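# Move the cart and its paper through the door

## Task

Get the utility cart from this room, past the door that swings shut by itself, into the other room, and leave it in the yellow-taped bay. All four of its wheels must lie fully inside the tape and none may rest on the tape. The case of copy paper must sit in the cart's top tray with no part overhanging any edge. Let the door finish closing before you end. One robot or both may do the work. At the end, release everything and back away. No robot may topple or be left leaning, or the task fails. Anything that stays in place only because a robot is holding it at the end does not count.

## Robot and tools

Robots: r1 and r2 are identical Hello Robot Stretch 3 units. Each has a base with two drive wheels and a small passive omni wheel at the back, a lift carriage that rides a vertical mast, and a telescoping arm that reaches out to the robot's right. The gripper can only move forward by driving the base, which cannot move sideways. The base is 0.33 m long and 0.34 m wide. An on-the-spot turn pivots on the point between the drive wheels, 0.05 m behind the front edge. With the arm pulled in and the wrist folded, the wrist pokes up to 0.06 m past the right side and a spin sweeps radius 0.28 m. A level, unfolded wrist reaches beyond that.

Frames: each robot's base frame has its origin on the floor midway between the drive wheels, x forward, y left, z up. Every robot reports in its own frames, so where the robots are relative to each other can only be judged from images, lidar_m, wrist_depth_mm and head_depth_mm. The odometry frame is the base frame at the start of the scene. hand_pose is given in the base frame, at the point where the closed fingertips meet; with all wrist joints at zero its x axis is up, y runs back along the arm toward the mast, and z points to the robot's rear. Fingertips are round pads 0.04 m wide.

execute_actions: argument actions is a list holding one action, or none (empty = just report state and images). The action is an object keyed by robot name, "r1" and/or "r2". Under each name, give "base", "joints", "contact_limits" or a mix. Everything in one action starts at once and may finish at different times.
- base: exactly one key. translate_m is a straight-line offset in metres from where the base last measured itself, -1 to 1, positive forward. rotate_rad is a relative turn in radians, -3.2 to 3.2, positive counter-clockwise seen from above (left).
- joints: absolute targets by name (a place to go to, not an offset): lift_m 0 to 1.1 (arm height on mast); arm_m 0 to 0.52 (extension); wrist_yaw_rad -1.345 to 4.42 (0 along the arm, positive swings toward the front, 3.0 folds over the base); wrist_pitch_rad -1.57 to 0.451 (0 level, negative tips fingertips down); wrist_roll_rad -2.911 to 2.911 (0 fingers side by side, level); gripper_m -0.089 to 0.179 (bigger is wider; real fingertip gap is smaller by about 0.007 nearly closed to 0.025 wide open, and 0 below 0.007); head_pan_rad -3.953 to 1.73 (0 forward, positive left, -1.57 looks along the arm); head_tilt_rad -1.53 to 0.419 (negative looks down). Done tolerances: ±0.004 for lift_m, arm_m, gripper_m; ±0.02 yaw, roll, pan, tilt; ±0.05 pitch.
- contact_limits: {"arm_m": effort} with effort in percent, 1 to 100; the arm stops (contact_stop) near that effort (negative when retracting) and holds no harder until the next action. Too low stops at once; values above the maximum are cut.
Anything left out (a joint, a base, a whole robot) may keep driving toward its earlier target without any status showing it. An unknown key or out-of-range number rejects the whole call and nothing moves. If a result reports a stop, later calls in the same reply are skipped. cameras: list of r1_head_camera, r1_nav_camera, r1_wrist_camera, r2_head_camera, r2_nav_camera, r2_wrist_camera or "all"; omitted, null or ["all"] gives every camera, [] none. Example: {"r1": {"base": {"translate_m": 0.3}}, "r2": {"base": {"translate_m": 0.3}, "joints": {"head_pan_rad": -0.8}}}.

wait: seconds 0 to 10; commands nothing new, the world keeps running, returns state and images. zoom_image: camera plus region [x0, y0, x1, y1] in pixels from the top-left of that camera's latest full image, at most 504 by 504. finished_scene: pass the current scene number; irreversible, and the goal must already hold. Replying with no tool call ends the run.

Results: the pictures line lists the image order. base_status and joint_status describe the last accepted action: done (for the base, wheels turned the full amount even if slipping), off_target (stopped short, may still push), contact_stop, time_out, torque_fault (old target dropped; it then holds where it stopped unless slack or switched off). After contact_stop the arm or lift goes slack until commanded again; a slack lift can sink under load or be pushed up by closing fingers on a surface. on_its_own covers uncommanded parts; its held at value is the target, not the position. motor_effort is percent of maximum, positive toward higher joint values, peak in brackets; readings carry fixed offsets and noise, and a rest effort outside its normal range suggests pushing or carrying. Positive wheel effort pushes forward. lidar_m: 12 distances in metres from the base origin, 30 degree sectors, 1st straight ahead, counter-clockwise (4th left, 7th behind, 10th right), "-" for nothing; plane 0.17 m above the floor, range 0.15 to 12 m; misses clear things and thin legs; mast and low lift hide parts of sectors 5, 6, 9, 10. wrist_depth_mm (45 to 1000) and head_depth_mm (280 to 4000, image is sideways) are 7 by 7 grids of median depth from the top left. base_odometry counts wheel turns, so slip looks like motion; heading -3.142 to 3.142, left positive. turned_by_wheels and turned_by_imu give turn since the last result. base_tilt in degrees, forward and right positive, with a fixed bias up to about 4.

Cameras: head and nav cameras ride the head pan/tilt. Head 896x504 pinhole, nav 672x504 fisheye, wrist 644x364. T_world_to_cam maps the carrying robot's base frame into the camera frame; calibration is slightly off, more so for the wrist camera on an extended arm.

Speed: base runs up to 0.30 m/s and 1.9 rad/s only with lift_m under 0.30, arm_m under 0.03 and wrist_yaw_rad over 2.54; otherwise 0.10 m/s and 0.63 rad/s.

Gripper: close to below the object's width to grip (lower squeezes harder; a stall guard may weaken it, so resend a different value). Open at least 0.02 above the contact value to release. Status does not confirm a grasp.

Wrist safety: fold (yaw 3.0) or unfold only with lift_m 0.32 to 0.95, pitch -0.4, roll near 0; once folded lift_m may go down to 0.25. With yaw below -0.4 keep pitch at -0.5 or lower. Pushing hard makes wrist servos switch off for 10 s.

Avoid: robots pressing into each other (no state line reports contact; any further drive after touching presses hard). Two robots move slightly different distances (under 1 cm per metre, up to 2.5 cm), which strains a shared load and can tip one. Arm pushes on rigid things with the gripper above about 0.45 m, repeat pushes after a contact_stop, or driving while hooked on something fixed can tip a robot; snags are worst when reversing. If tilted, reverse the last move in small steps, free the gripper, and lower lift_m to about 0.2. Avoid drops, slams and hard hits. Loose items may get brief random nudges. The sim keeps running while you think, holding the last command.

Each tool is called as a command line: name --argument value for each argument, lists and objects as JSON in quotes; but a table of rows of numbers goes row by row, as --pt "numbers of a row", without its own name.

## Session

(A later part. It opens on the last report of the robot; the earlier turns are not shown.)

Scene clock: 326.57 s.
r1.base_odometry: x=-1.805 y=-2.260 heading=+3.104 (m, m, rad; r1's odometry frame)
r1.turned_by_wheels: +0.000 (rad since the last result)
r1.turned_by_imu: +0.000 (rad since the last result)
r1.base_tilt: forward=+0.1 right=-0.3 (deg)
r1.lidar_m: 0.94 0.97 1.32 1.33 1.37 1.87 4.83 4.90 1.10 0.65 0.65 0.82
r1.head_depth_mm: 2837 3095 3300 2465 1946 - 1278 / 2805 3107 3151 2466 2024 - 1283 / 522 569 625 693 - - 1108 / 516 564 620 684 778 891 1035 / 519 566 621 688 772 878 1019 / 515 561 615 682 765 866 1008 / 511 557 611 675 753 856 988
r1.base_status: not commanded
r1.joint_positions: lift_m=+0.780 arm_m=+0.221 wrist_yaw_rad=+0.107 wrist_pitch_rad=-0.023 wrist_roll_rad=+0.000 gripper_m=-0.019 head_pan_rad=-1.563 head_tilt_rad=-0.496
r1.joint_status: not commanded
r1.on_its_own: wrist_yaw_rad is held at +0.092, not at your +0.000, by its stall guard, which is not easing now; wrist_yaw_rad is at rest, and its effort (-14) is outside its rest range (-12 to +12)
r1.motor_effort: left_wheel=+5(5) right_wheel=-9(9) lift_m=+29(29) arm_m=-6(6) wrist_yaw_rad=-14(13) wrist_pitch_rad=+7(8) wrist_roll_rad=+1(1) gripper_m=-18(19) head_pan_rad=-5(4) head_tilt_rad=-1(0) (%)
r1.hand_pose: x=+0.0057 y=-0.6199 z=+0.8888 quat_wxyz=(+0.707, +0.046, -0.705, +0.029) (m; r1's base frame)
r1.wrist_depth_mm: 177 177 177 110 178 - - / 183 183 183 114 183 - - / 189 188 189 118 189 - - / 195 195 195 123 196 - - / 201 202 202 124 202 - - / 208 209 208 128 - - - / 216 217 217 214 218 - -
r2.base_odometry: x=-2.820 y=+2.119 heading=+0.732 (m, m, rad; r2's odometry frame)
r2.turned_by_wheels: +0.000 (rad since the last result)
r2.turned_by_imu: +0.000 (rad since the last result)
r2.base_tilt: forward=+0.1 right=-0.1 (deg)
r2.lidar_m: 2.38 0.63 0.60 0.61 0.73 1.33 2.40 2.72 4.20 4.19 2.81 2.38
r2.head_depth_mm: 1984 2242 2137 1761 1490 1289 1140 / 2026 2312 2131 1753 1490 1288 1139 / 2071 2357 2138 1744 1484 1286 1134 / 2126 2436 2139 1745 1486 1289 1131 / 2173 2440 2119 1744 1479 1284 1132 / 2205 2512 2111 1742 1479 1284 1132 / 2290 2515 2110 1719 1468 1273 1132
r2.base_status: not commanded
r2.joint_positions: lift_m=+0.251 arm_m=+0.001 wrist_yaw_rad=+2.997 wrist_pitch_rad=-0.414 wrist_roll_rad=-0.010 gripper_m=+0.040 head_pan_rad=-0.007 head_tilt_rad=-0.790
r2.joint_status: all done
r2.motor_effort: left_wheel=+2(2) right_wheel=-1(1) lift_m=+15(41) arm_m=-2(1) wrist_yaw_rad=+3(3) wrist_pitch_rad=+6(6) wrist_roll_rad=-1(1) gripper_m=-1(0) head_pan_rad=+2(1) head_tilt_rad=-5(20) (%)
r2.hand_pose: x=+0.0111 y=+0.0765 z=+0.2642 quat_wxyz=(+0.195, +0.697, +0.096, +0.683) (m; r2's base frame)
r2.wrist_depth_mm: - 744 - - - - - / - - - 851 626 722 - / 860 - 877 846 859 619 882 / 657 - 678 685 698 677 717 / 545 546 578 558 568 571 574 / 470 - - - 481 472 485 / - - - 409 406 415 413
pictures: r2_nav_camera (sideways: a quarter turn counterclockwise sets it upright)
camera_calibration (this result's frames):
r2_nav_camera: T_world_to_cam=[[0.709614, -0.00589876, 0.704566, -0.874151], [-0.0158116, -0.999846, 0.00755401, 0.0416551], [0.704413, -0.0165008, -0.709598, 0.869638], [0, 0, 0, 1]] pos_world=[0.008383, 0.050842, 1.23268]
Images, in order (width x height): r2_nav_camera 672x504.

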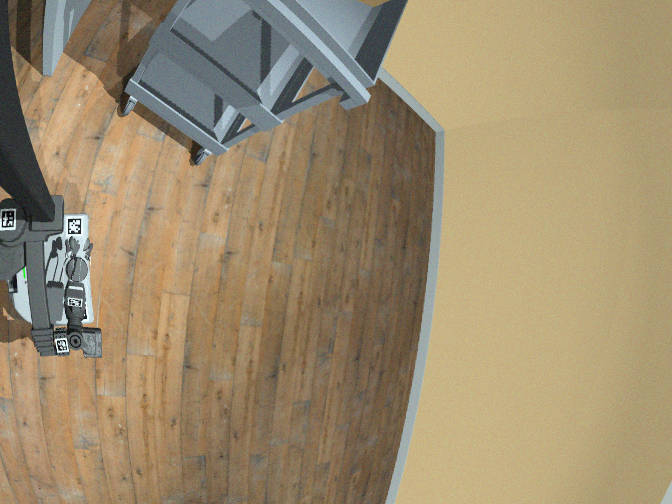

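execute_actions --actions '[{"r2":{"base":{"translate_m":1.0}}}]' --cameras '[]'

execute_actions --actions '[{"r2":{"base":{"rotate_rad":-1.83},"joints":{"lift_m":0.395,"head_pan_rad":-1.9,"head_tilt_rad":-0.7}}}]' --cameras '["r2_nav_camera","r2_head_camera"]'

Scene clock: 331.67 s.
r1.base_odometry: x=-1.805 y=-2.260 heading=+3.104 (m, m, rad; r1's odometry frame)
r1.turned_by_wheels: +0.000 (rad since the last result)
r1.turned_by_imu: +0.001 (rad since the last result)
r1.base_tilt: forward=+0.1 right=-0.4 (deg)
r1.lidar_m: 0.94 0.97 1.32 1.33 1.37 1.86 4.83 4.90 3.52 0.65 0.65 0.82
r1.head_depth_mm: 2774 3075 3333 2175 1942 - 1278 / 2780 3059 1877 2155 2029 - 1279 / 523 570 626 693 - - 1104 / 517 565 619 684 780 891 1036 / 520 565 621 687 772 876 1020 / 516 562 615 681 765 867 1002 / 512 556 609 674 754 856 992
r1.base_status: not commanded
r1.joint_positions: lift_m=+0.780 arm_m=+0.221 wrist_yaw_rad=+0.107 wrist_pitch_rad=-0.023 wrist_roll_rad=+0.000 gripper_m=-0.019 head_pan_rad=-1.563 head_tilt_rad=-0.496
r1.joint_status: not commanded
r1.on_its_own: wrist_yaw_rad is held at +0.092, not at your +0.000, by its stall guard, which is not easing now; wrist_yaw_rad is at rest, and its effort (-14) is outside its rest range (-12 to +12)
r1.motor_effort: left_wheel=+5(5) right_wheel=-9(9) lift_m=+29(29) arm_m=-6(6) wrist_yaw_rad=-14(13) wrist_pitch_rad=+7(8) wrist_roll_rad=+1(1) gripper_m=-18(18) head_pan_rad=-5(4) head_tilt_rad=-2(2) (%)
r1.hand_pose: x=+0.0057 y=-0.6199 z=+0.8888 quat_wxyz=(+0.707, +0.046, -0.705, +0.029) (m; r1's base frame)
r1.wrist_depth_mm: 177 177 178 110 178 - - / 182 183 183 114 183 - - / 189 188 189 117 189 - - / 195 195 195 123 195 - - / 201 202 202 125 202 - - / 209 210 208 128 - - - / 216 216 217 213 217 - -
r2.base_odometry: x=-2.077 y=+2.788 heading=+0.732 (m, m, rad; r2's odometry frame)
r2.turned_by_wheels: +0.000 (rad since the last result)
r2.turned_by_imu: +0.004 (rad since the last result)
r2.base_tilt: forward=+0.2 right=-0.1 (deg)
r2.lidar_m: 1.39 1.58 1.43 0.90 0.64 0.62 3.38 3.86 4.43 2.97 1.65 1.39
r2.head_depth_mm: 1154 1303 1505 1690 1478 1287 1138 / 1183 1340 1551 1701 1482 1289 1136 / 1206 1377 1586 1745 1489 1290 1136 / 1239 1414 1646 1744 1485 1288 1134 / 1267 1451 1709 1735 1474 1283 1132 / 1298 1488 1773 1730 1477 1282 1129 / 1333 1539 1828 1732 1474 1277 1129
r2.base_status: done
r2.joint_positions: lift_m=+0.251 arm_m=+0.001 wrist_yaw_rad=+2.998 wrist_pitch_rad=-0.414 wrist_roll_rad=-0.010 gripper_m=+0.040 head_pan_rad=-0.007 head_tilt_rad=-0.791
r2.joint_status: not commanded
r2.motor_effort: left_wheel=+1(11) right_wheel=+0(6) lift_m=+15(15) arm_m=-1(1) wrist_yaw_rad=+2(2) wrist_pitch_rad=+6(6) wrist_roll_rad=-1(0) gripper_m=-1(1) head_pan_rad=+3(3) head_tilt_rad=-5(5) (%)
r2.hand_pose: x=+0.0109 y=+0.0765 z=+0.2642 quat_wxyz=(+0.195, +0.697, +0.097, +0.683) (m; r2's base frame)
r2.wrist_depth_mm: 917 - - - - - - / 589 - - - - - - / 772 - 892 894 902 942 941 / 669 - 681 691 696 705 707 / 546 539 576 557 563 567 577 / 477 - - - 475 476 484 / - - - 405 409 413 415
pictures: none
No camera images: the call's "cameras" was empty. Leave "cameras" out to get every camera's image.

Scene clock: 334.70 s.
r1.base_odometry: x=-1.805 y=-2.260 heading=+3.104 (m, m, rad; r1's odometry frame)
r1.turned_by_wheels: +0.000 (rad since the last result)
r1.turned_by_imu: +0.000 (rad since the last result)
r1.base_tilt: forward=+0.1 right=-0.3 (deg)
r1.lidar_m: 0.94 0.97 1.32 1.33 1.37 1.87 4.81 4.89 3.55 0.65 0.66 0.82
r1.head_depth_mm: 2819 3071 3266 2434 1936 - 1287 / 2784 3075 2064 2189 2040 - 1283 / 522 570 624 693 - - 1104 / 515 564 619 681 780 890 1035 / 519 566 619 688 771 879 1022 / 515 561 615 681 764 865 1005 / 511 557 610 674 752 854 991
r1.base_status: not commanded
r1.joint_positions: lift_m=+0.780 arm_m=+0.221 wrist_yaw_rad=+0.107 wrist_pitch_rad=-0.023 wrist_roll_rad=+0.000 gripper_m=-0.019 head_pan_rad=-1.563 head_tilt_rad=-0.496
r1.joint_status: not commanded
r1.on_its_own: wrist_yaw_rad is held at +0.092, not at your +0.000, by its stall guard, which is not easing now; wrist_yaw_rad is at rest, and its effort (-13) is outside its rest range (-12 to +12)
r1.motor_effort: left_wheel=+5(5) right_wheel=-9(9) lift_m=+29(29) arm_m=-6(6) wrist_yaw_rad=-13(14) wrist_pitch_rad=+8(7) wrist_roll_rad=+1(2) gripper_m=-18(18) head_pan_rad=-4(4) head_tilt_rad=-2(0) (%)
r1.hand_pose: x=+0.0057 y=-0.6199 z=+0.8888 quat_wxyz=(+0.707, +0.046, -0.705, +0.029) (m; r1's base frame)
r1.wrist_depth_mm: 178 177 177 110 178 - - / 183 182 183 114 184 - - / 189 189 189 117 189 - - / 195 195 195 123 196 - - / 201 201 202 125 203 - - / 208 208 209 128 - - - / 216 217 217 214 217 - -
r2.base_odometry: x=-2.077 y=+2.788 heading=-1.098 (m, m, rad; r2's odometry frame)
r2.turned_by_wheels: -1.830 (rad since the last result)
r2.turned_by_imu: -1.824 (rad since the last result)
r2.base_tilt: forward=+0.2 right=-0.1 (deg)
r2.lidar_m: 4.41 2.07 1.46 1.39 1.43 1.50 1.42 0.72 0.62 1.40 3.48 4.61
r2.head_depth_mm: 1361 806 880 1121 1063 1268 1166 / 1351 1093 913 1121 1058 1264 1165 / 1284 1399 946 796 1029 1258 1162 / 1224 1329 1015 1668 1489 1307 1163 / 1452 3109 2163 1909 1565 1335 1162 / 2824 3080 2223 1890 1556 1334 1161 / 2780 2991 2391 1882 1566 1329 1162
r2.base_status: done
r2.joint_positions: lift_m=+0.394 arm_m=+0.001 wrist_yaw_rad=+2.998 wrist_pitch_rad=-0.414 wrist_roll_rad=-0.010 gripper_m=+0.040 head_pan_rad=-1.893 head_tilt_rad=-0.705
r2.joint_status: all done
r2.motor_effort: left_wheel=+1(10) right_wheel=-1(7) lift_m=+47(51) arm_m=-2(2) wrist_yaw_rad=+2(3) wrist_pitch_rad=+6(6) wrist_roll_rad=+0(0) gripper_m=+0(0) head_pan_rad=-3(42) head_tilt_rad=+1(11) (%)
r2.hand_pose: x=+0.0109 y=+0.0765 z=+0.4078 quat_wxyz=(+0.195, +0.697, +0.097, +0.683) (m; r2's base frame)
r2.wrist_depth_mm: - - - - - - - / - - - - - - - / - - - - - - - / 922 - 940 941 950 965 964 / 757 741 799 762 774 780 781 / 632 632 - 651 657 653 663 / 545 550 563 557 565 567 574
pictures: r2_head_camera (sideways: a quarter turn clockwise sets it upright), r2_nav_camera (sideways: a quarter turn counterclockwise sets it upright)
camera_calibration (this result's frames):
r2_head_camera: T_world_to_cam=[[0.188536, 0.660542, -0.726731, 0.964075], [0.959236, -0.282494, -0.00791075, 0.00526934], [-0.210523, -0.695616, -0.686876, 0.859114], [0, 0, 0, 1]] pos_world=[-0.00595415, -0.0377107, 1.29077]
r2_nav_camera: T_world_to_cam=[[-0.205988, -0.613434, 0.76241, -0.943952], [-0.945395, 0.325857, 0.0067571, 0.0483623], [-0.252581, -0.719386, -0.647059, 0.794133], [0, 0, 0, 1]] pos_world=[0.051862, -0.0235229, 1.2332]
Images, in order (width x height): r2_head_camera 896x504, r2_nav_camera 672x504.

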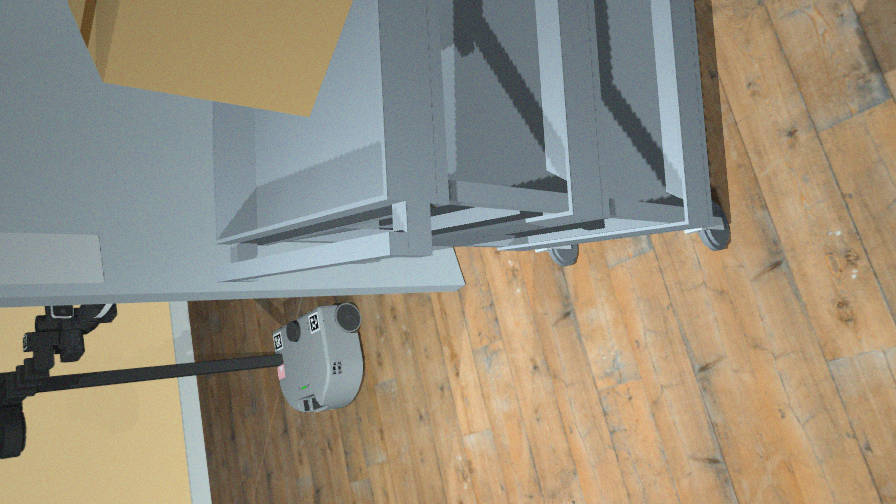

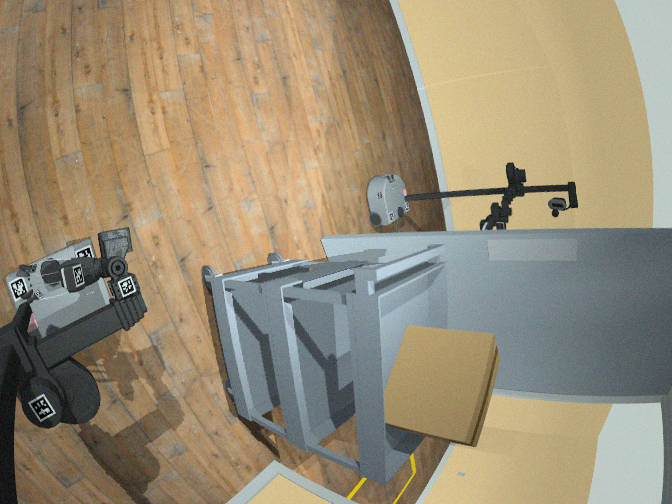

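execute_actions --actions '[{"r2":{"base":{"translate_m":-0.6},"joints":{"wrist_yaw_rad":0.0,"gripper_m":0.0,"head_pan_rad":-1.57}}}]' --cameras '[]'

execute_actions --actions '[{"r2":{"joints":{"wrist_pitch_rad":0.0}}}]' --cameras '["r2_wrist_camera","r2_head_camera"]'

Scene clock: 342.20 s.
r1.base_odometry: x=-1.805 y=-2.260 heading=+3.104 (m, m, rad; r1's odometry frame)
r1.turned_by_wheels: +0.000 (rad since the last result)
r1.turned_by_imu: +0.001 (rad since the last result)
r1.base_tilt: forward=+0.1 right=-0.4 (deg)
r1.lidar_m: 0.94 0.97 1.32 1.33 1.38 1.86 4.81 4.91 3.54 0.65 0.65 0.82
r1.head_depth_mm: 2843 3125 3287 2464 1945 - 1282 / 2839 3083 3133 2475 2031 - 1280 / 522 570 626 693 - - 1109 / 516 565 620 684 777 890 1036 / 520 567 622 688 773 878 1020 / 515 561 615 682 764 868 1005 / 511 556 611 673 753 856 988
r1.base_status: not commanded
r1.joint_positions: lift_m=+0.780 arm_m=+0.221 wrist_yaw_rad=+0.107 wrist_pitch_rad=-0.023 wrist_roll_rad=+0.000 gripper_m=-0.019 head_pan_rad=-1.563 head_tilt_rad=-0.496
r1.joint_status: not commanded
r1.on_its_own: wrist_yaw_rad is held at +0.092, not at your +0.000, by its stall guard, which is not easing now; wrist_yaw_rad is at rest, and its effort (-13) is outside its rest range (-12 to +12)
r1.motor_effort: left_wheel=+5(5) right_wheel=-9(9) lift_m=+29(29) arm_m=-6(6) wrist_yaw_rad=-13(14) wrist_pitch_rad=+8(8) wrist_roll_rad=+1(1) gripper_m=-18(18) head_pan_rad=-5(4) head_tilt_rad=-1(1) (%)
r1.hand_pose: x=+0.0057 y=-0.6199 z=+0.8888 quat_wxyz=(+0.707, +0.046, -0.705, +0.029) (m; r1's base frame)
r1.wrist_depth_mm: 177 177 177 110 178 - - / 183 183 183 114 183 - - / 189 188 189 117 188 - - / 194 195 195 123 196 - - / 202 202 202 125 202 - - / 208 209 208 128 - - - / 217 217 216 214 217 - -
r2.base_odometry: x=-2.350 y=+3.322 heading=-1.098 (m, m, rad; r2's odometry frame)
r2.turned_by_wheels: +0.000 (rad since the last result)
r2.turned_by_imu: +0.000 (rad since the last result)
r2.base_tilt: forward=+0.1 right=-0.1 (deg)
r2.lidar_m: 5.03 2.03 1.44 1.36 1.22 0.86 0.82 0.84 0.48 0.48 0.54 4.64
r2.head_depth_mm: 1238 630 759 722 669 1320 1167 / 1220 593 646 724 959 894 1125 / 1176 576 589 666 956 912 1124 / 1156 602 629 660 979 1115 1143 / 1154 675 768 740 1000 1134 1165 / 1668 2995 941 694 999 1180 1159 / 2863 3119 899 710 973 1254 1155
r2.base_status: done
r2.joint_positions: lift_m=+0.394 arm_m=+0.001 wrist_yaw_rad=+0.003 wrist_pitch_rad=-0.414 wrist_roll_rad=-0.010 gripper_m=+0.000 head_pan_rad=-1.577 head_tilt_rad=-0.705
r2.joint_status: all done
r2.motor_effort: left_wheel=+2(4) right_wheel=-1(5) lift_m=+48(48) arm_m=-1(1) wrist_yaw_rad=-4(4) wrist_pitch_rad=+6(6) wrist_roll_rad=+0(0) gripper_m=-4(98) head_pan_rad=+4(25) head_tilt_rad=+2(1) (%)
r2.hand_pose: x=-0.0209 y=-0.3709 z=+0.4078 quat_wxyz=(+0.696, +0.147, -0.688, -0.144) (m; r2's base frame)
r2.wrist_depth_mm: 243 234 224 216 206 199 192 / - - 245 233 224 215 206 / - - 786 773 766 - 242 / 934 632 677 679 681 932 925 / 478 543 549 583 561 437 776 / 440 414 411 - 465 436 659 / 543 544 525 411 380 388 571
pictures: none
No camera images: the call's "cameras" was empty. Leave "cameras" out to get every camera's image.

Scene clock: 343.23 s.
r1.base_odometry: x=-1.805 y=-2.260 heading=+3.104 (m, m, rad; r1's odometry frame)
r1.turned_by_wheels: +0.000 (rad since the last result)
r1.turned_by_imu: +0.000 (rad since the last result)
r1.base_tilt: forward=+0.1 right=-0.3 (deg)
r1.lidar_m: 0.94 0.97 1.33 1.33 1.38 1.86 4.83 4.90 3.54 0.65 0.66 0.82
r1.head_depth_mm: 2833 3108 3259 2454 1953 - 1282 / 2791 3108 3169 2453 2028 - 1279 / 522 570 625 692 - - 1110 / 517 564 618 685 781 893 1035 / 520 566 623 688 773 876 1017 / 514 561 615 679 761 867 1000 / 512 557 609 676 754 855 991
r1.base_status: not commanded
r1.joint_positions: lift_m=+0.780 arm_m=+0.221 wrist_yaw_rad=+0.107 wrist_pitch_rad=-0.023 wrist_roll_rad=+0.000 gripper_m=-0.019 head_pan_rad=-1.563 head_tilt_rad=-0.496
r1.joint_status: not commanded
r1.on_its_own: wrist_yaw_rad is held at +0.092, not at your +0.000, by its stall guard, which is not easing now
r1.motor_effort: left_wheel=+5(5) right_wheel=-8(9) lift_m=+29(29) arm_m=-6(6) wrist_yaw_rad=-12(14) wrist_pitch_rad=+7(7) wrist_roll_rad=+1(1) gripper_m=-18(20) head_pan_rad=-4(4) head_tilt_rad=-2(1) (%)
r1.hand_pose: x=+0.0057 y=-0.6199 z=+0.8888 quat_wxyz=(+0.707, +0.046, -0.705, +0.029) (m; r1's base frame)
r1.wrist_depth_mm: 177 177 177 110 178 - - / 183 182 183 114 183 - - / 188 188 189 118 189 - - / 195 195 195 123 196 - - / 202 202 202 124 202 - - / 210 208 208 129 - - - / 216 216 217 213 217 - -
r2.base_odometry: x=-2.350 y=+3.322 heading=-1.098 (m, m, rad; r2's odometry frame)
r2.turned_by_wheels: +0.000 (rad since the last result)
r2.turned_by_imu: +0.000 (rad since the last result)
r2.base_tilt: forward=+0.1 right=+0.0 (deg)
r2.lidar_m: 5.02 2.03 1.44 1.37 1.22 0.86 0.82 0.84 0.48 0.48 0.54 4.67
r2.head_depth_mm: 1234 631 758 723 670 1318 1173 / 1222 594 645 722 954 891 1127 / 1174 577 588 665 956 909 1127 / 1164 603 629 660 980 1045 1161 / 1158 674 770 740 1000 1135 1166 / 1673 2977 936 694 999 1185 1161 / 2873 3110 896 711 971 1251 1159
r2.base_status: not commanded
r2.joint_positions: lift_m=+0.394 arm_m=+0.001 wrist_yaw_rad=+0.003 wrist_pitch_rad=-0.026 wrist_roll_rad=-0.010 gripper_m=+0.000 head_pan_rad=-1.577 head_tilt_rad=-0.705
r2.joint_status: all done
r2.motor_effort: left_wheel=+2(2) right_wheel=-1(1) lift_m=+48(47) arm_m=-2(1) wrist_yaw_rad=-5(4) wrist_pitch_rad=+11(11) wrist_roll_rad=+0(0) gripper_m=-3(4) head_pan_rad=+3(3) head_tilt_rad=+1(2) (%)
r2.hand_pose: x=-0.0208 y=-0.4016 z=+0.5022 quat_wxyz=(+0.711, +0.011, -0.703, -0.009) (m; r2's base frame)
r2.wrist_depth_mm: - - - - - - 210 / - - - - - - 212 / - 711 730 704 666 - 220 / 280 269 257 244 236 225 218 / 292 278 267 251 243 234 225 / - - 797 - 717 - 242 / 847 610 635 627 628 830 785
pictures: r2_head_camera (sideways: a quarter turn clockwise sets it upright), r2_wrist_camera
camera_calibration (this result's frames):
r2_head_camera: T_world_to_cam=[[-0.0260668, 0.686427, -0.726731, 0.965384], [0.999531, 0.0295816, -0.00791074, 0.00502353], [0.0160677, -0.726596, -0.686877, 0.857732], [0, 0, 0, 1]] pos_world=[0.00636152, -0.0395895, 1.29077]
r2_wrist_camera: T_world_to_cam=[[-0.998632, 0.0471951, 0.0224983, -0.0233247], [-0.0134234, 0.18445, -0.98275, 0.604697], [-0.0505308, -0.981708, -0.183564, -0.136097], [0, 0, 0, 1]] pos_world=[-0.0220529, -0.244043, 0.569808]
Images, in order (width x height): r2_head_camera 896x504, r2_wrist_camera 644x364.

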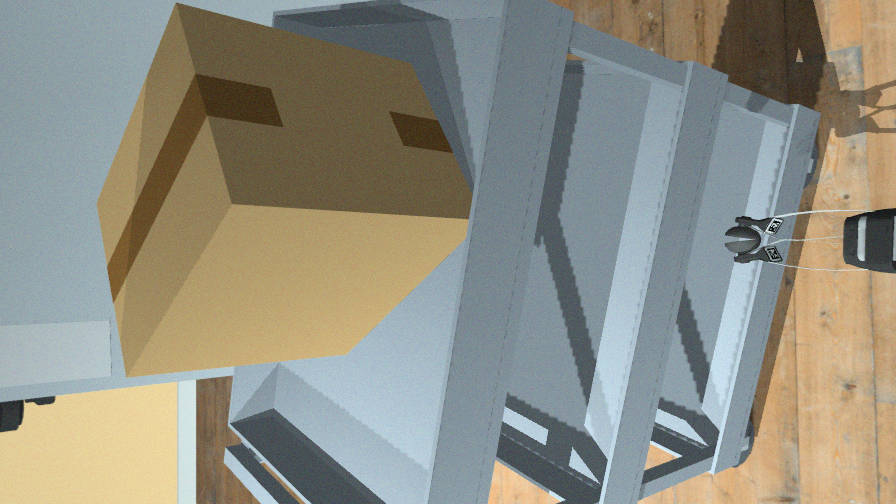

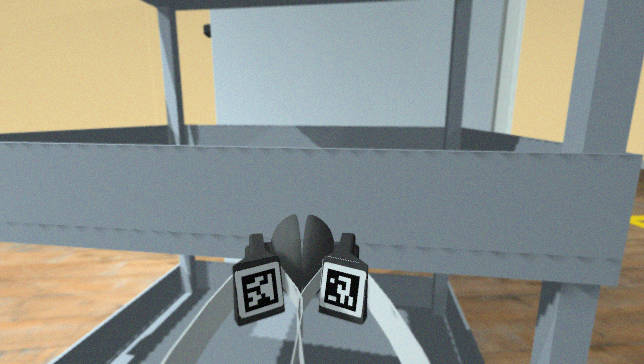

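execute_actions --actions '[{"r2":{"base":{"translate_m":-0.07}}}]' --cameras '[]'

execute_actions --actions '[{"r2":{"joints":{"arm_m":0.22},"contact_limits":{"arm_m":30}}}]' --cameras '["r2_wrist_camera","r2_head_camera"]'

Scene clock: 345.33 s.
r1.base_odometry: x=-1.805 y=-2.260 heading=+3.104 (m, m, rad; r1's odometry frame)
r1.turned_by_wheels: +0.000 (rad since the last result)
r1.turned_by_imu: +0.000 (rad since the last result)
r1.base_tilt: forward=+0.1 right=-0.4 (deg)
r1.lidar_m: 0.94 0.98 1.32 1.33 1.37 1.87 4.83 4.86 3.54 0.65 0.65 0.82
r1.head_depth_mm: 2867 3077 3317 2431 1952 - 1280 / 2824 3085 3135 2467 2022 - 1285 / 523 570 625 693 - - 1106 / 517 565 618 685 780 891 1035 / 519 566 620 688 772 877 1019 / 515 562 615 680 764 867 1006 / 512 556 609 674 753 854 991
r1.base_status: not commanded
r1.joint_positions: lift_m=+0.780 arm_m=+0.221 wrist_yaw_rad=+0.107 wrist_pitch_rad=-0.023 wrist_roll_rad=+0.000 gripper_m=-0.019 head_pan_rad=-1.563 head_tilt_rad=-0.496
r1.joint_status: not commanded
r1.on_its_own: wrist_yaw_rad is held at +0.092, not at your +0.000, by its stall guard, which is not easing now; wrist_yaw_rad is at rest, and its effort (-14) is outside its rest range (-12 to +12)
r1.motor_effort: left_wheel=+5(5) right_wheel=-9(9) lift_m=+29(29) arm_m=-6(6) wrist_yaw_rad=-14(13) wrist_pitch_rad=+8(8) wrist_roll_rad=+1(1) gripper_m=-19(19) head_pan_rad=-6(4) head_tilt_rad=-1(1) (%)
r1.hand_pose: x=+0.0057 y=-0.6199 z=+0.8888 quat_wxyz=(+0.707, +0.046, -0.705, +0.029) (m; r1's base frame)
r1.wrist_depth_mm: 177 177 177 110 177 - - / 182 183 182 114 182 - - / 188 188 189 118 190 - - / 195 195 195 123 196 - - / 202 201 202 125 202 - - / 208 209 208 128 - - - / 216 217 217 214 218 - -
r2.base_odometry: x=-2.382 y=+3.384 heading=-1.098 (m, m, rad; r2's odometry frame)
r2.turned_by_wheels: +0.000 (rad since the last result)
r2.turned_by_imu: +0.000 (rad since the last result)
r2.base_tilt: forward=+0.1 right=-0.1 (deg)
r2.lidar_m: 5.09 2.03 1.43 1.36 1.11 0.79 0.75 0.77 0.47 0.47 0.53 4.68
r2.head_depth_mm: 1245 1411 1607 1843 1580 1338 1170 / 1229 640 751 742 680 1294 1168 / 1206 599 647 719 955 910 1124 / 1162 574 594 665 953 911 1162 / 1152 593 624 662 973 1108 1143 / 1145 679 809 738 997 1154 1161 / 2850 3098 934 698 995 1178 1158
r2.base_status: done
r2.joint_positions: lift_m=+0.394 arm_m=+0.001 wrist_yaw_rad=+0.002 wrist_pitch_rad=-0.026 wrist_roll_rad=-0.010 gripper_m=+0.000 head_pan_rad=-1.577 head_tilt_rad=-0.705
r2.joint_status: not commanded
r2.motor_effort: left_wheel=+2(4) right_wheel=-1(7) lift_m=+48(48) arm_m=-1(1) wrist_yaw_rad=-4(4) wrist_pitch_rad=+11(11) wrist_roll_rad=-1(0) gripper_m=-4(4) head_pan_rad=+4(3) head_tilt_rad=+2(1) (%)
r2.hand_pose: x=-0.0208 y=-0.4016 z=+0.5023 quat_wxyz=(+0.711, +0.010, -0.703, -0.009) (m; r2's base frame)
r2.wrist_depth_mm: - - - - - 202 - / - - - - - 218 - / 597 732 719 685 667 214 - / 264 253 241 231 221 214 - / 271 261 250 235 227 220 - / - 781 778 - 675 237 - / 599 627 631 627 627 800 871
pictures: none
No camera images: the call's "cameras" was empty. Leave "cameras" out to get every camera's image.

Scene clock: 348.17 s.
r1.base_odometry: x=-1.805 y=-2.260 heading=+3.104 (m, m, rad; r1's odometry frame)
r1.turned_by_wheels: +0.000 (rad since the last result)
r1.turned_by_imu: +0.000 (rad since the last result)
r1.base_tilt: forward=+0.1 right=-0.4 (deg)
r1.lidar_m: 0.94 0.97 1.32 1.33 1.37 1.87 4.82 4.91 3.53 0.65 0.66 0.82
r1.head_depth_mm: 2872 3126 3297 2443 1943 - 1282 / 2804 3118 3296 2383 2026 - 1290 / 523 568 626 692 - - 1106 / 516 563 618 683 781 889 1037 / 520 567 621 689 773 881 1020 / 516 562 615 680 764 867 1006 / 510 556 609 675 755 857 991
r1.base_status: not commanded
r1.joint_positions: lift_m=+0.780 arm_m=+0.221 wrist_yaw_rad=+0.107 wrist_pitch_rad=-0.023 wrist_roll_rad=+0.000 gripper_m=-0.019 head_pan_rad=-1.563 head_tilt_rad=-0.496
r1.joint_status: not commanded
r1.on_its_own: wrist_yaw_rad is held at +0.092, not at your +0.000, by its stall guard, which is not easing now; wrist_yaw_rad is at rest, and its effort (-13) is outside its rest range (-12 to +12)
r1.motor_effort: left_wheel=+5(5) right_wheel=-9(9) lift_m=+29(29) arm_m=-6(6) wrist_yaw_rad=-13(13) wrist_pitch_rad=+7(7) wrist_roll_rad=+1(1) gripper_m=-18(18) head_pan_rad=-4(4) head_tilt_rad=-2(1) (%)
r1.hand_pose: x=+0.0057 y=-0.6199 z=+0.8888 quat_wxyz=(+0.707, +0.046, -0.705, +0.029) (m; r1's base frame)
r1.wrist_depth_mm: 177 177 178 110 178 - - / 183 183 182 114 183 - - / 189 188 189 118 189 - - / 194 195 195 123 196 - - / 201 201 202 124 202 - - / 209 208 208 128 - - - / 216 217 216 213 217 - -
r2.base_odometry: x=-2.382 y=+3.384 heading=-1.098 (m, m, rad; r2's odometry frame)
r2.turned_by_wheels: -0.001 (rad since the last result)
r2.turned_by_imu: -0.027 (rad since the last result)
r2.base_tilt: forward=+0.2 right=-0.1 (deg)
r2.lidar_m: 5.09 2.09 1.44 1.36 1.14 0.79 0.74 0.76 0.67 0.64 0.66 4.51
r2.head_depth_mm: 1266 1442 1631 1865 1583 1345 1166 / 1225 1006 912 818 1090 1317 1169 / 1192 709 830 1121 1061 1239 1131 / 1152 673 764 1119 1055 1266 1154 / 1129 731 842 1117 1058 1258 1164 / 1124 830 910 1116 1057 1252 1161 / 2758 3028 938 1093 1031 1254 1164
r2.base_status: not commanded
r2.joint_positions: lift_m=+0.394 arm_m=+0.219 wrist_yaw_rad=-0.034 wrist_pitch_rad=-0.027 wrist_roll_rad=-0.010 gripper_m=+0.000 head_pan_rad=-1.576 head_tilt_rad=-0.701
r2.joint_status: all done
r2.on_its_own: wrist_yaw_rad is at rest, and its effort (+39) is outside its rest range (-12 to +12)
r2.motor_effort: left_wheel=-8(11) right_wheel=+13(20) lift_m=+44(48) arm_m=+6(18) wrist_yaw_rad=+39(61) wrist_pitch_rad=+11(16) wrist_roll_rad=+0(1) gripper_m=-8(11) head_pan_rad=+3(4) head_tilt_rad=+0(2) (%)
r2.contact_limits: arm_m 30 (drawing in: default 14, maximum 24; extending or still: default 22, maximum 35)
r2.hand_pose: x=-0.0302 y=-0.6197 z=+0.5023 quat_wxyz=(+0.711, -0.002, -0.703, -0.022) (m; r2's base frame)
r2.wrist_depth_mm: - 821 860 916 990 - 190 / - 846 861 931 - - 194 / 573 604 614 641 638 - 200 / 168 170 174 180 185 191 197 / 172 176 180 185 191 199 205 / 177 181 185 - 199 205 221 / 568 599 598 627 798 800 839
pictures: r2_head_camera (sideways: a quarter turn clockwise sets it upright), r2_wrist_camera
camera_calibration (this result's frames):
r2_head_camera: T_world_to_cam=[[-0.0265569, 0.68369, -0.729289, 0.96872], [0.99951, 0.0302433, -0.00804463, 0.00519801], [0.0165561, -0.729145, -0.684158, 0.854193], [0, 0, 0, 1]] pos_world=[0.00638868, -0.0396306, 1.29092]
r2_wrist_camera: T_world_to_cam=[[-0.996214, 0.0839694, 0.0225106, 0.000415211], [-0.00661746, 0.184941, -0.982727, 0.645363], [-0.0866821, -0.979156, -0.183685, -0.350105], [0, 0, 0, 1]] pos_world=[-0.0256636, -0.462197, 0.569898]
Images, in order (width x height): r2_head_camera 896x504, r2_wrist_camera 644x364.

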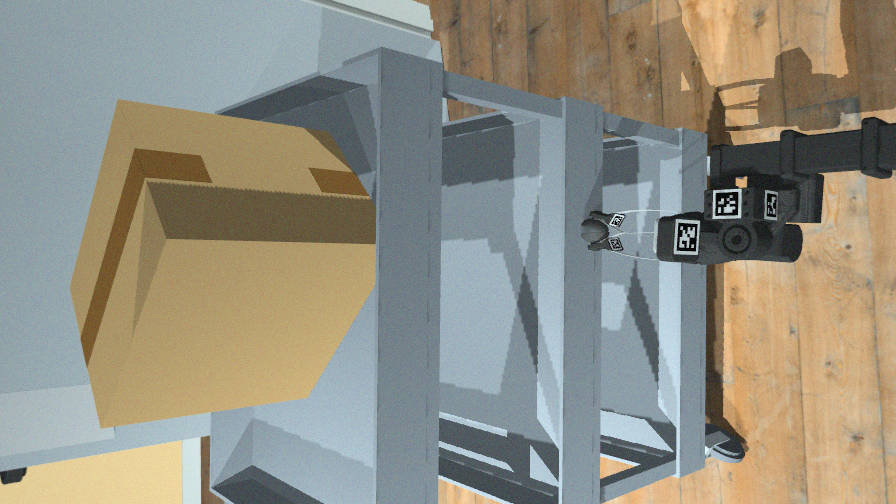

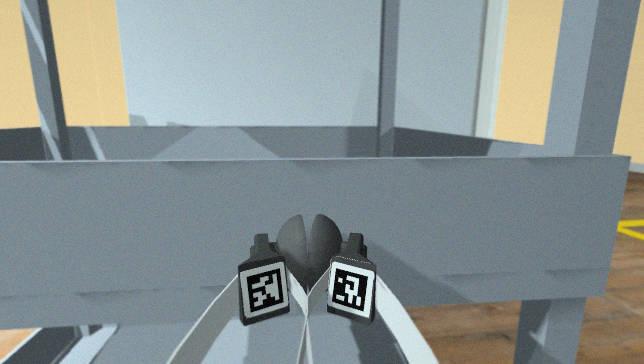

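execute_actions --actions '[{"r2":{"joints":{"arm_m":0.17}}}]' --cameras '[]'

execute_actions --actions '[{"r2":{"base":{"translate_m":0.1},"joints":{"wrist_yaw_rad":0.01}}}]' --cameras '[]'

execute_actions --actions '[{"r2":{"joints":{"arm_m":0.31},"contact_limits":{"arm_m":30}}}]' --cameras '["r2_wrist_camera","r2_head_camera","r2_nav_camera"]'

Scene clock: 349.90 s.
r1.base_odometry: x=-1.805 y=-2.260 heading=+3.104 (m, m, rad; r1's odometry frame)
r1.turned_by_wheels: +0.000 (rad since the last result)
r1.turned_by_imu: +0.000 (rad since the last result)
r1.base_tilt: forward=+0.1 right=-0.4 (deg)
r1.lidar_m: 0.94 0.98 1.32 1.33 1.38 1.87 4.84 4.89 3.53 0.65 0.66 0.82
r1.head_depth_mm: 2849 3099 3305 2451 1949 - 1278 / 2830 3131 3278 2373 2040 - 1282 / 522 569 625 693 - - 1104 / 517 564 619 686 779 892 1038 / 519 566 623 687 772 881 1022 / 515 561 615 681 764 865 1004 / 511 558 609 675 754 857 989
r1.base_status: not commanded
r1.joint_positions: lift_m=+0.780 arm_m=+0.221 wrist_yaw_rad=+0.107 wrist_pitch_rad=-0.023 wrist_roll_rad=+0.000 gripper_m=-0.019 head_pan_rad=-1.563 head_tilt_rad=-0.496
r1.joint_status: not commanded
r1.on_its_own: wrist_yaw_rad is held at +0.092, not at your +0.000, by its stall guard, which is not easing now; wrist_yaw_rad is at rest, and its effort (-13) is outside its rest range (-12 to +12)
r1.motor_effort: left_wheel=+5(5) right_wheel=-9(9) lift_m=+29(29) arm_m=-6(6) wrist_yaw_rad=-13(14) wrist_pitch_rad=+7(8) wrist_roll_rad=+1(1) gripper_m=-18(17) head_pan_rad=-5(4) head_tilt_rad=-2(0) (%)
r1.hand_pose: x=+0.0057 y=-0.6199 z=+0.8888 quat_wxyz=(+0.707, +0.046, -0.705, +0.029) (m; r1's base frame)
r1.wrist_depth_mm: 177 177 177 110 177 - - / 182 183 184 114 183 - - / 188 189 189 118 189 - - / 195 194 195 123 195 - - / 202 201 202 124 202 - - / 210 209 208 128 - - - / 217 216 217 213 217 - -
r2.base_odometry: x=-2.382 y=+3.384 heading=-1.098 (m, m, rad; r2's odometry frame)
r2.turned_by_wheels: +0.001 (rad since the last result)
r2.turned_by_imu: +0.001 (rad since the last result)
r2.base_tilt: forward=+0.1 right=-0.1 (deg)
r2.lidar_m: 5.07 2.10 1.45 1.36 1.14 0.79 0.74 0.76 0.66 0.64 0.66 4.53
r2.head_depth_mm: 1265 1435 1626 1866 1582 1345 1170 / 1228 1012 910 816 1090 1318 1170 / 1183 709 830 1116 1061 1242 - / 1152 673 764 1117 1060 1242 1141 / 1125 732 845 1118 1057 1257 1164 / 1120 832 906 1110 1055 1256 1161 / 2772 3041 941 1090 1023 1252 1161
r2.base_status: not commanded
r2.joint_positions: lift_m=+0.394 arm_m=+0.170 wrist_yaw_rad=-0.003 wrist_pitch_rad=-0.026 wrist_roll_rad=-0.010 gripper_m=+0.000 head_pan_rad=-1.576 head_tilt_rad=-0.701
r2.joint_status: all done
r2.motor_effort: left_wheel=+1(8) right_wheel=+0(13) lift_m=+45(45) arm_m=-1(6) wrist_yaw_rad=+3(39) wrist_pitch_rad=+11(11) wrist_roll_rad=-1(0) gripper_m=-4(7) head_pan_rad=+2(3) head_tilt_rad=+1(0) (%)
r2.hand_pose: x=-0.0221 y=-0.5708 z=+0.5024 quat_wxyz=(+0.711, +0.009, -0.703, -0.010) (m; r2's base frame)
r2.wrist_depth_mm: - - 901 945 - - - / - - 904 977 - - - / 610 643 653 671 663 372 - / 218 221 225 229 234 238 - / 224 228 231 236 241 247 - / - 687 238 - - 267 - / 615 632 621 626 679 305 863
pictures: none
No camera images: the call's "cameras" was empty. Leave "cameras" out to get every camera's image.

Scene clock: 352.07 s.
r1.base_odometry: x=-1.805 y=-2.260 heading=+3.104 (m, m, rad; r1's odometry frame)
r1.turned_by_wheels: +0.000 (rad since the last result)
r1.turned_by_imu: +0.000 (rad since the last result)
r1.base_tilt: forward=+0.1 right=-0.3 (deg)
r1.lidar_m: 0.94 0.98 1.32 1.33 1.38 1.87 4.84 4.90 3.54 0.65 0.66 0.82
r1.head_depth_mm: 2857 3121 3318 2456 1933 - 1281 / 2825 3097 3220 2353 2021 - 1281 / 522 569 625 693 - - 1104 / 516 563 618 683 781 892 1038 / 520 566 621 688 771 880 1023 / 515 561 614 682 761 867 1001 / 511 556 611 675 757 856 989
r1.base_status: not commanded
r1.joint_positions: lift_m=+0.780 arm_m=+0.221 wrist_yaw_rad=+0.107 wrist_pitch_rad=-0.023 wrist_roll_rad=+0.000 gripper_m=-0.019 head_pan_rad=-1.563 head_tilt_rad=-0.496
r1.joint_status: not commanded
r1.on_its_own: wrist_yaw_rad is held at +0.092, not at your +0.000, by its stall guard, which is not easing now; wrist_yaw_rad is at rest, and its effort (-14) is outside its rest range (-12 to +12)
r1.motor_effort: left_wheel=+4(5) right_wheel=-8(9) lift_m=+29(29) arm_m=-6(6) wrist_yaw_rad=-14(13) wrist_pitch_rad=+7(8) wrist_roll_rad=+1(1) gripper_m=-19(19) head_pan_rad=-4(3) head_tilt_rad=-1(2) (%)
r1.hand_pose: x=+0.0057 y=-0.6199 z=+0.8888 quat_wxyz=(+0.707, +0.046, -0.705, +0.029) (m; r1's base frame)
r1.wrist_depth_mm: 177 177 177 110 178 - - / 183 183 183 114 183 - - / 188 189 188 118 189 - - / 195 195 195 123 195 - - / 201 202 202 125 203 - - / 209 209 207 129 - - - / 216 216 217 214 217 - -
r2.base_odometry: x=-2.336 y=+3.295 heading=-1.098 (m, m, rad; r2's odometry frame)
r2.turned_by_wheels: +0.000 (rad since the last result)
r2.turned_by_imu: +0.001 (rad since the last result)
r2.base_tilt: forward=+0.2 right=-0.1 (deg)
r2.lidar_m: 4.99 2.11 1.45 1.37 1.30 0.90 0.84 0.86 0.66 0.64 0.66 4.54
r2.head_depth_mm: 1229 803 886 834 1052 1347 1173 / 1186 693 812 1121 1061 1245 1169 / 1151 691 769 1123 1062 1252 - / 1134 753 846 1121 1058 1238 1142 / 1128 851 912 1117 1054 1254 1163 / 1188 1292 941 1081 1055 1256 1164 / 2852 3104 901 826 1530 1329 1162
r2.base_status: done
r2.joint_positions: lift_m=+0.394 arm_m=+0.170 wrist_yaw_rad=+0.007 wrist_pitch_rad=-0.026 wrist_roll_rad=-0.010 gripper_m=+0.000 head_pan_rad=-1.576 head_tilt_rad=-0.701
r2.joint_status: all done
r2.motor_effort: left_wheel=+1(7) right_wheel=-1(5) lift_m=+45(45) arm_m=-2(1) wrist_yaw_rad=+3(4) wrist_pitch_rad=+11(11) wrist_roll_rad=-1(1) gripper_m=-4(4) head_pan_rad=+4(3) head_tilt_rad=+1(0) (%)
r2.hand_pose: x=-0.0196 y=-0.5708 z=+0.5024 quat_wxyz=(+0.711, +0.012, -0.703, -0.007) (m; r2's base frame)
r2.wrist_depth_mm: - - 881 933 972 - - / - - 910 951 - - - / - 609 668 672 677 - - / 218 221 225 228 232 236 240 / 225 228 231 233 239 243 248 / - 683 239 - 732 - - / 863 596 622 635 631 789 784
pictures: none
No camera images: the call's "cameras" was empty. Leave "cameras" out to get every camera's image.

Scene clock: 354.63 s.
r1.base_odometry: x=-1.805 y=-2.260 heading=+3.104 (m, m, rad; r1's odometry frame)
r1.turned_by_wheels: +0.000 (rad since the last result)
r1.turned_by_imu: +0.000 (rad since the last result)
r1.base_tilt: forward=+0.1 right=-0.3 (deg)
r1.lidar_m: 0.94 0.97 1.32 1.33 1.37 1.86 4.81 4.89 3.55 0.65 0.65 0.82
r1.head_depth_mm: 2834 3111 3290 2469 1941 - 1282 / 2806 3114 3310 2279 2025 - 1285 / 522 569 625 694 - - 1107 / 517 563 618 684 780 894 1036 / 519 566 621 689 770 880 1022 / 515 562 615 682 763 866 1003 / 510 556 610 674 753 856 993
r1.base_status: not commanded
r1.joint_positions: lift_m=+0.780 arm_m=+0.221 wrist_yaw_rad=+0.107 wrist_pitch_rad=-0.023 wrist_roll_rad=+0.000 gripper_m=-0.019 head_pan_rad=-1.563 head_tilt_rad=-0.496
r1.joint_status: not commanded
r1.on_its_own: wrist_yaw_rad is held at +0.092, not at your +0.000, by its stall guard, which is not easing now; wrist_yaw_rad is at rest, and its effort (-13) is outside its rest range (-12 to +12)
r1.motor_effort: left_wheel=+5(5) right_wheel=-9(9) lift_m=+29(29) arm_m=-6(6) wrist_yaw_rad=-13(14) wrist_pitch_rad=+8(8) wrist_roll_rad=+1(1) gripper_m=-19(18) head_pan_rad=-5(4) head_tilt_rad=-1(2) (%)
r1.hand_pose: x=+0.0057 y=-0.6199 z=+0.8888 quat_wxyz=(+0.707, +0.046, -0.705, +0.029) (m; r1's base frame)
r1.wrist_depth_mm: 177 177 177 110 177 - - / 182 183 183 114 184 - - / 188 188 188 117 189 - - / 195 195 195 123 195 - - / 201 201 202 124 202 - - / 208 209 208 128 - - - / 217 215 217 213 217 - -
r2.base_odometry: x=-2.336 y=+3.295 heading=-1.098 (m, m, rad; r2's odometry frame)
r2.turned_by_wheels: +0.000 (rad since the last result)
r2.turned_by_imu: -0.009 (rad since the last result)
r2.base_tilt: forward=+0.2 right=-0.1 (deg)
r2.lidar_m: 4.97 2.13 1.46 1.37 1.31 0.90 0.84 0.86 0.77 0.73 0.75 4.49
r2.head_depth_mm: 1229 1348 901 1127 1505 1346 1166 / 1174 781 835 1187 1332 1314 1172 / 946 775 828 1186 1333 - 1164 / 1121 852 896 1188 1328 1289 1167 / 1138 1120 946 1184 1326 1310 1163 / 1168 1226 942 1143 1157 1308 1164 / 2831 3083 853 1851 1570 1335 1161
r2.base_status: not commanded
r2.joint_positions: lift_m=+0.394 arm_m=+0.310 wrist_yaw_rad=+0.010 wrist_pitch_rad=-0.024 wrist_roll_rad=-0.010 gripper_m=+0.000 head_pan_rad=-1.576 head_tilt_rad=-0.700
r2.joint_status: all done
r2.motor_effort: left_wheel=+1(8) right_wheel=+0(15) lift_m=+45(45) arm_m=+4(17) wrist_yaw_rad=+0(7) wrist_pitch_rad=+10(17) wrist_roll_rad=-1(0) gripper_m=-4(6) head_pan_rad=+3(3) head_tilt_rad=-1(0) (%)
r2.contact_limits: arm_m 30 (drawing in: default 14, maximum 24; extending or still: default 22, maximum 35)
r2.hand_pose: x=-0.0189 y=-0.7102 z=+0.5030 quat_wxyz=(+0.711, +0.012, -0.703, -0.005) (m; r2's base frame)
r2.wrist_depth_mm: - 735 753 811 856 917 - / - - 778 833 869 959 - / - 606 615 637 641 621 - / 169 173 175 180 184 190 195 / 173 177 180 185 191 196 202 / 178 182 186 - 198 203 210 / 822 580 599 626 638 799 865
pictures: r2_head_camera (sideways: a quarter turn clockwise sets it upright), r2_nav_camera (sideways: a quarter turn counterclockwise sets it upright), r2_wrist_camera
camera_calibration (this result's frames):
r2_head_camera: T_world_to_cam=[[-0.026703, 0.683009, -0.729922, 0.969546], [0.999504, 0.030444, -0.00807781, 0.00524125], [0.0167045, -0.729775, -0.683483, 0.853314], [0, 0, 0, 1]] pos_world=[0.00639688, -0.0396407, 1.29096]
r2_nav_camera: T_world_to_cam=[[-0.00455892, -0.643518, 0.765417, -0.949101], [-0.999864, 0.0150669, 0.00671204, 0.0487531], [-0.0158518, -0.765283, -0.643499, 0.788058], [0, 0, 0, 1]] pos_world=[0.0569117, -0.0084117, 1.23325]
r2_wrist_camera: T_world_to_cam=[[-0.998954, 0.0398874, 0.0223678, -0.0120251], [-0.0147606, 0.181706, -0.983242, 0.660694], [-0.0432833, -0.982544, -0.180928, -0.440599], [0, 0, 0, 1]] pos_world=[-0.0213309, -0.552481, 0.570174]
Images, in order (width x height): r2_head_camera 896x504, r2_nav_camera 672x504, r2_wrist_camera 644x364.

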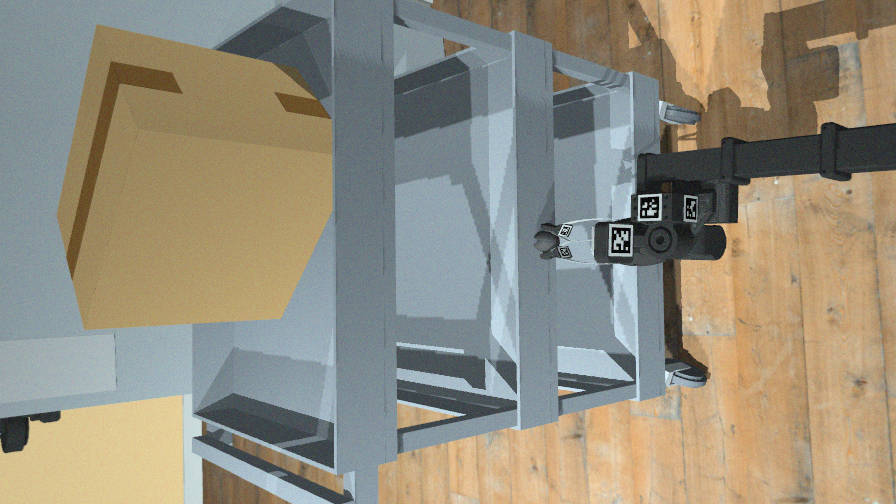

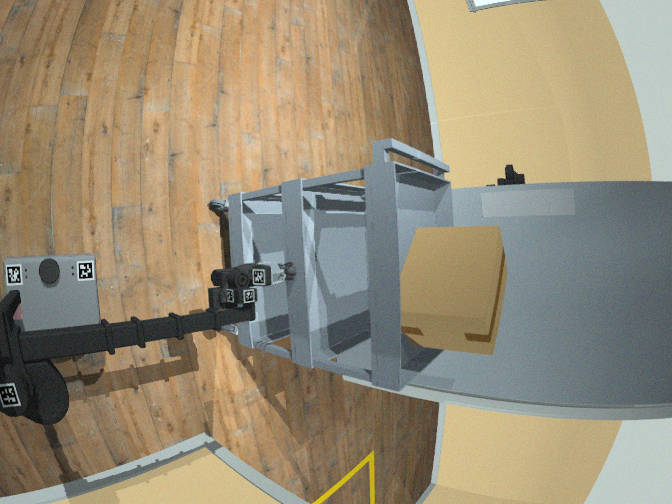

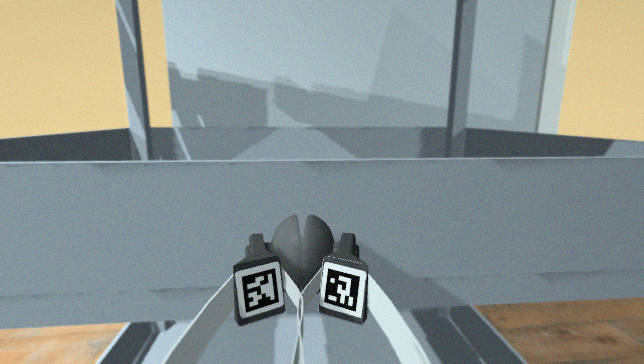

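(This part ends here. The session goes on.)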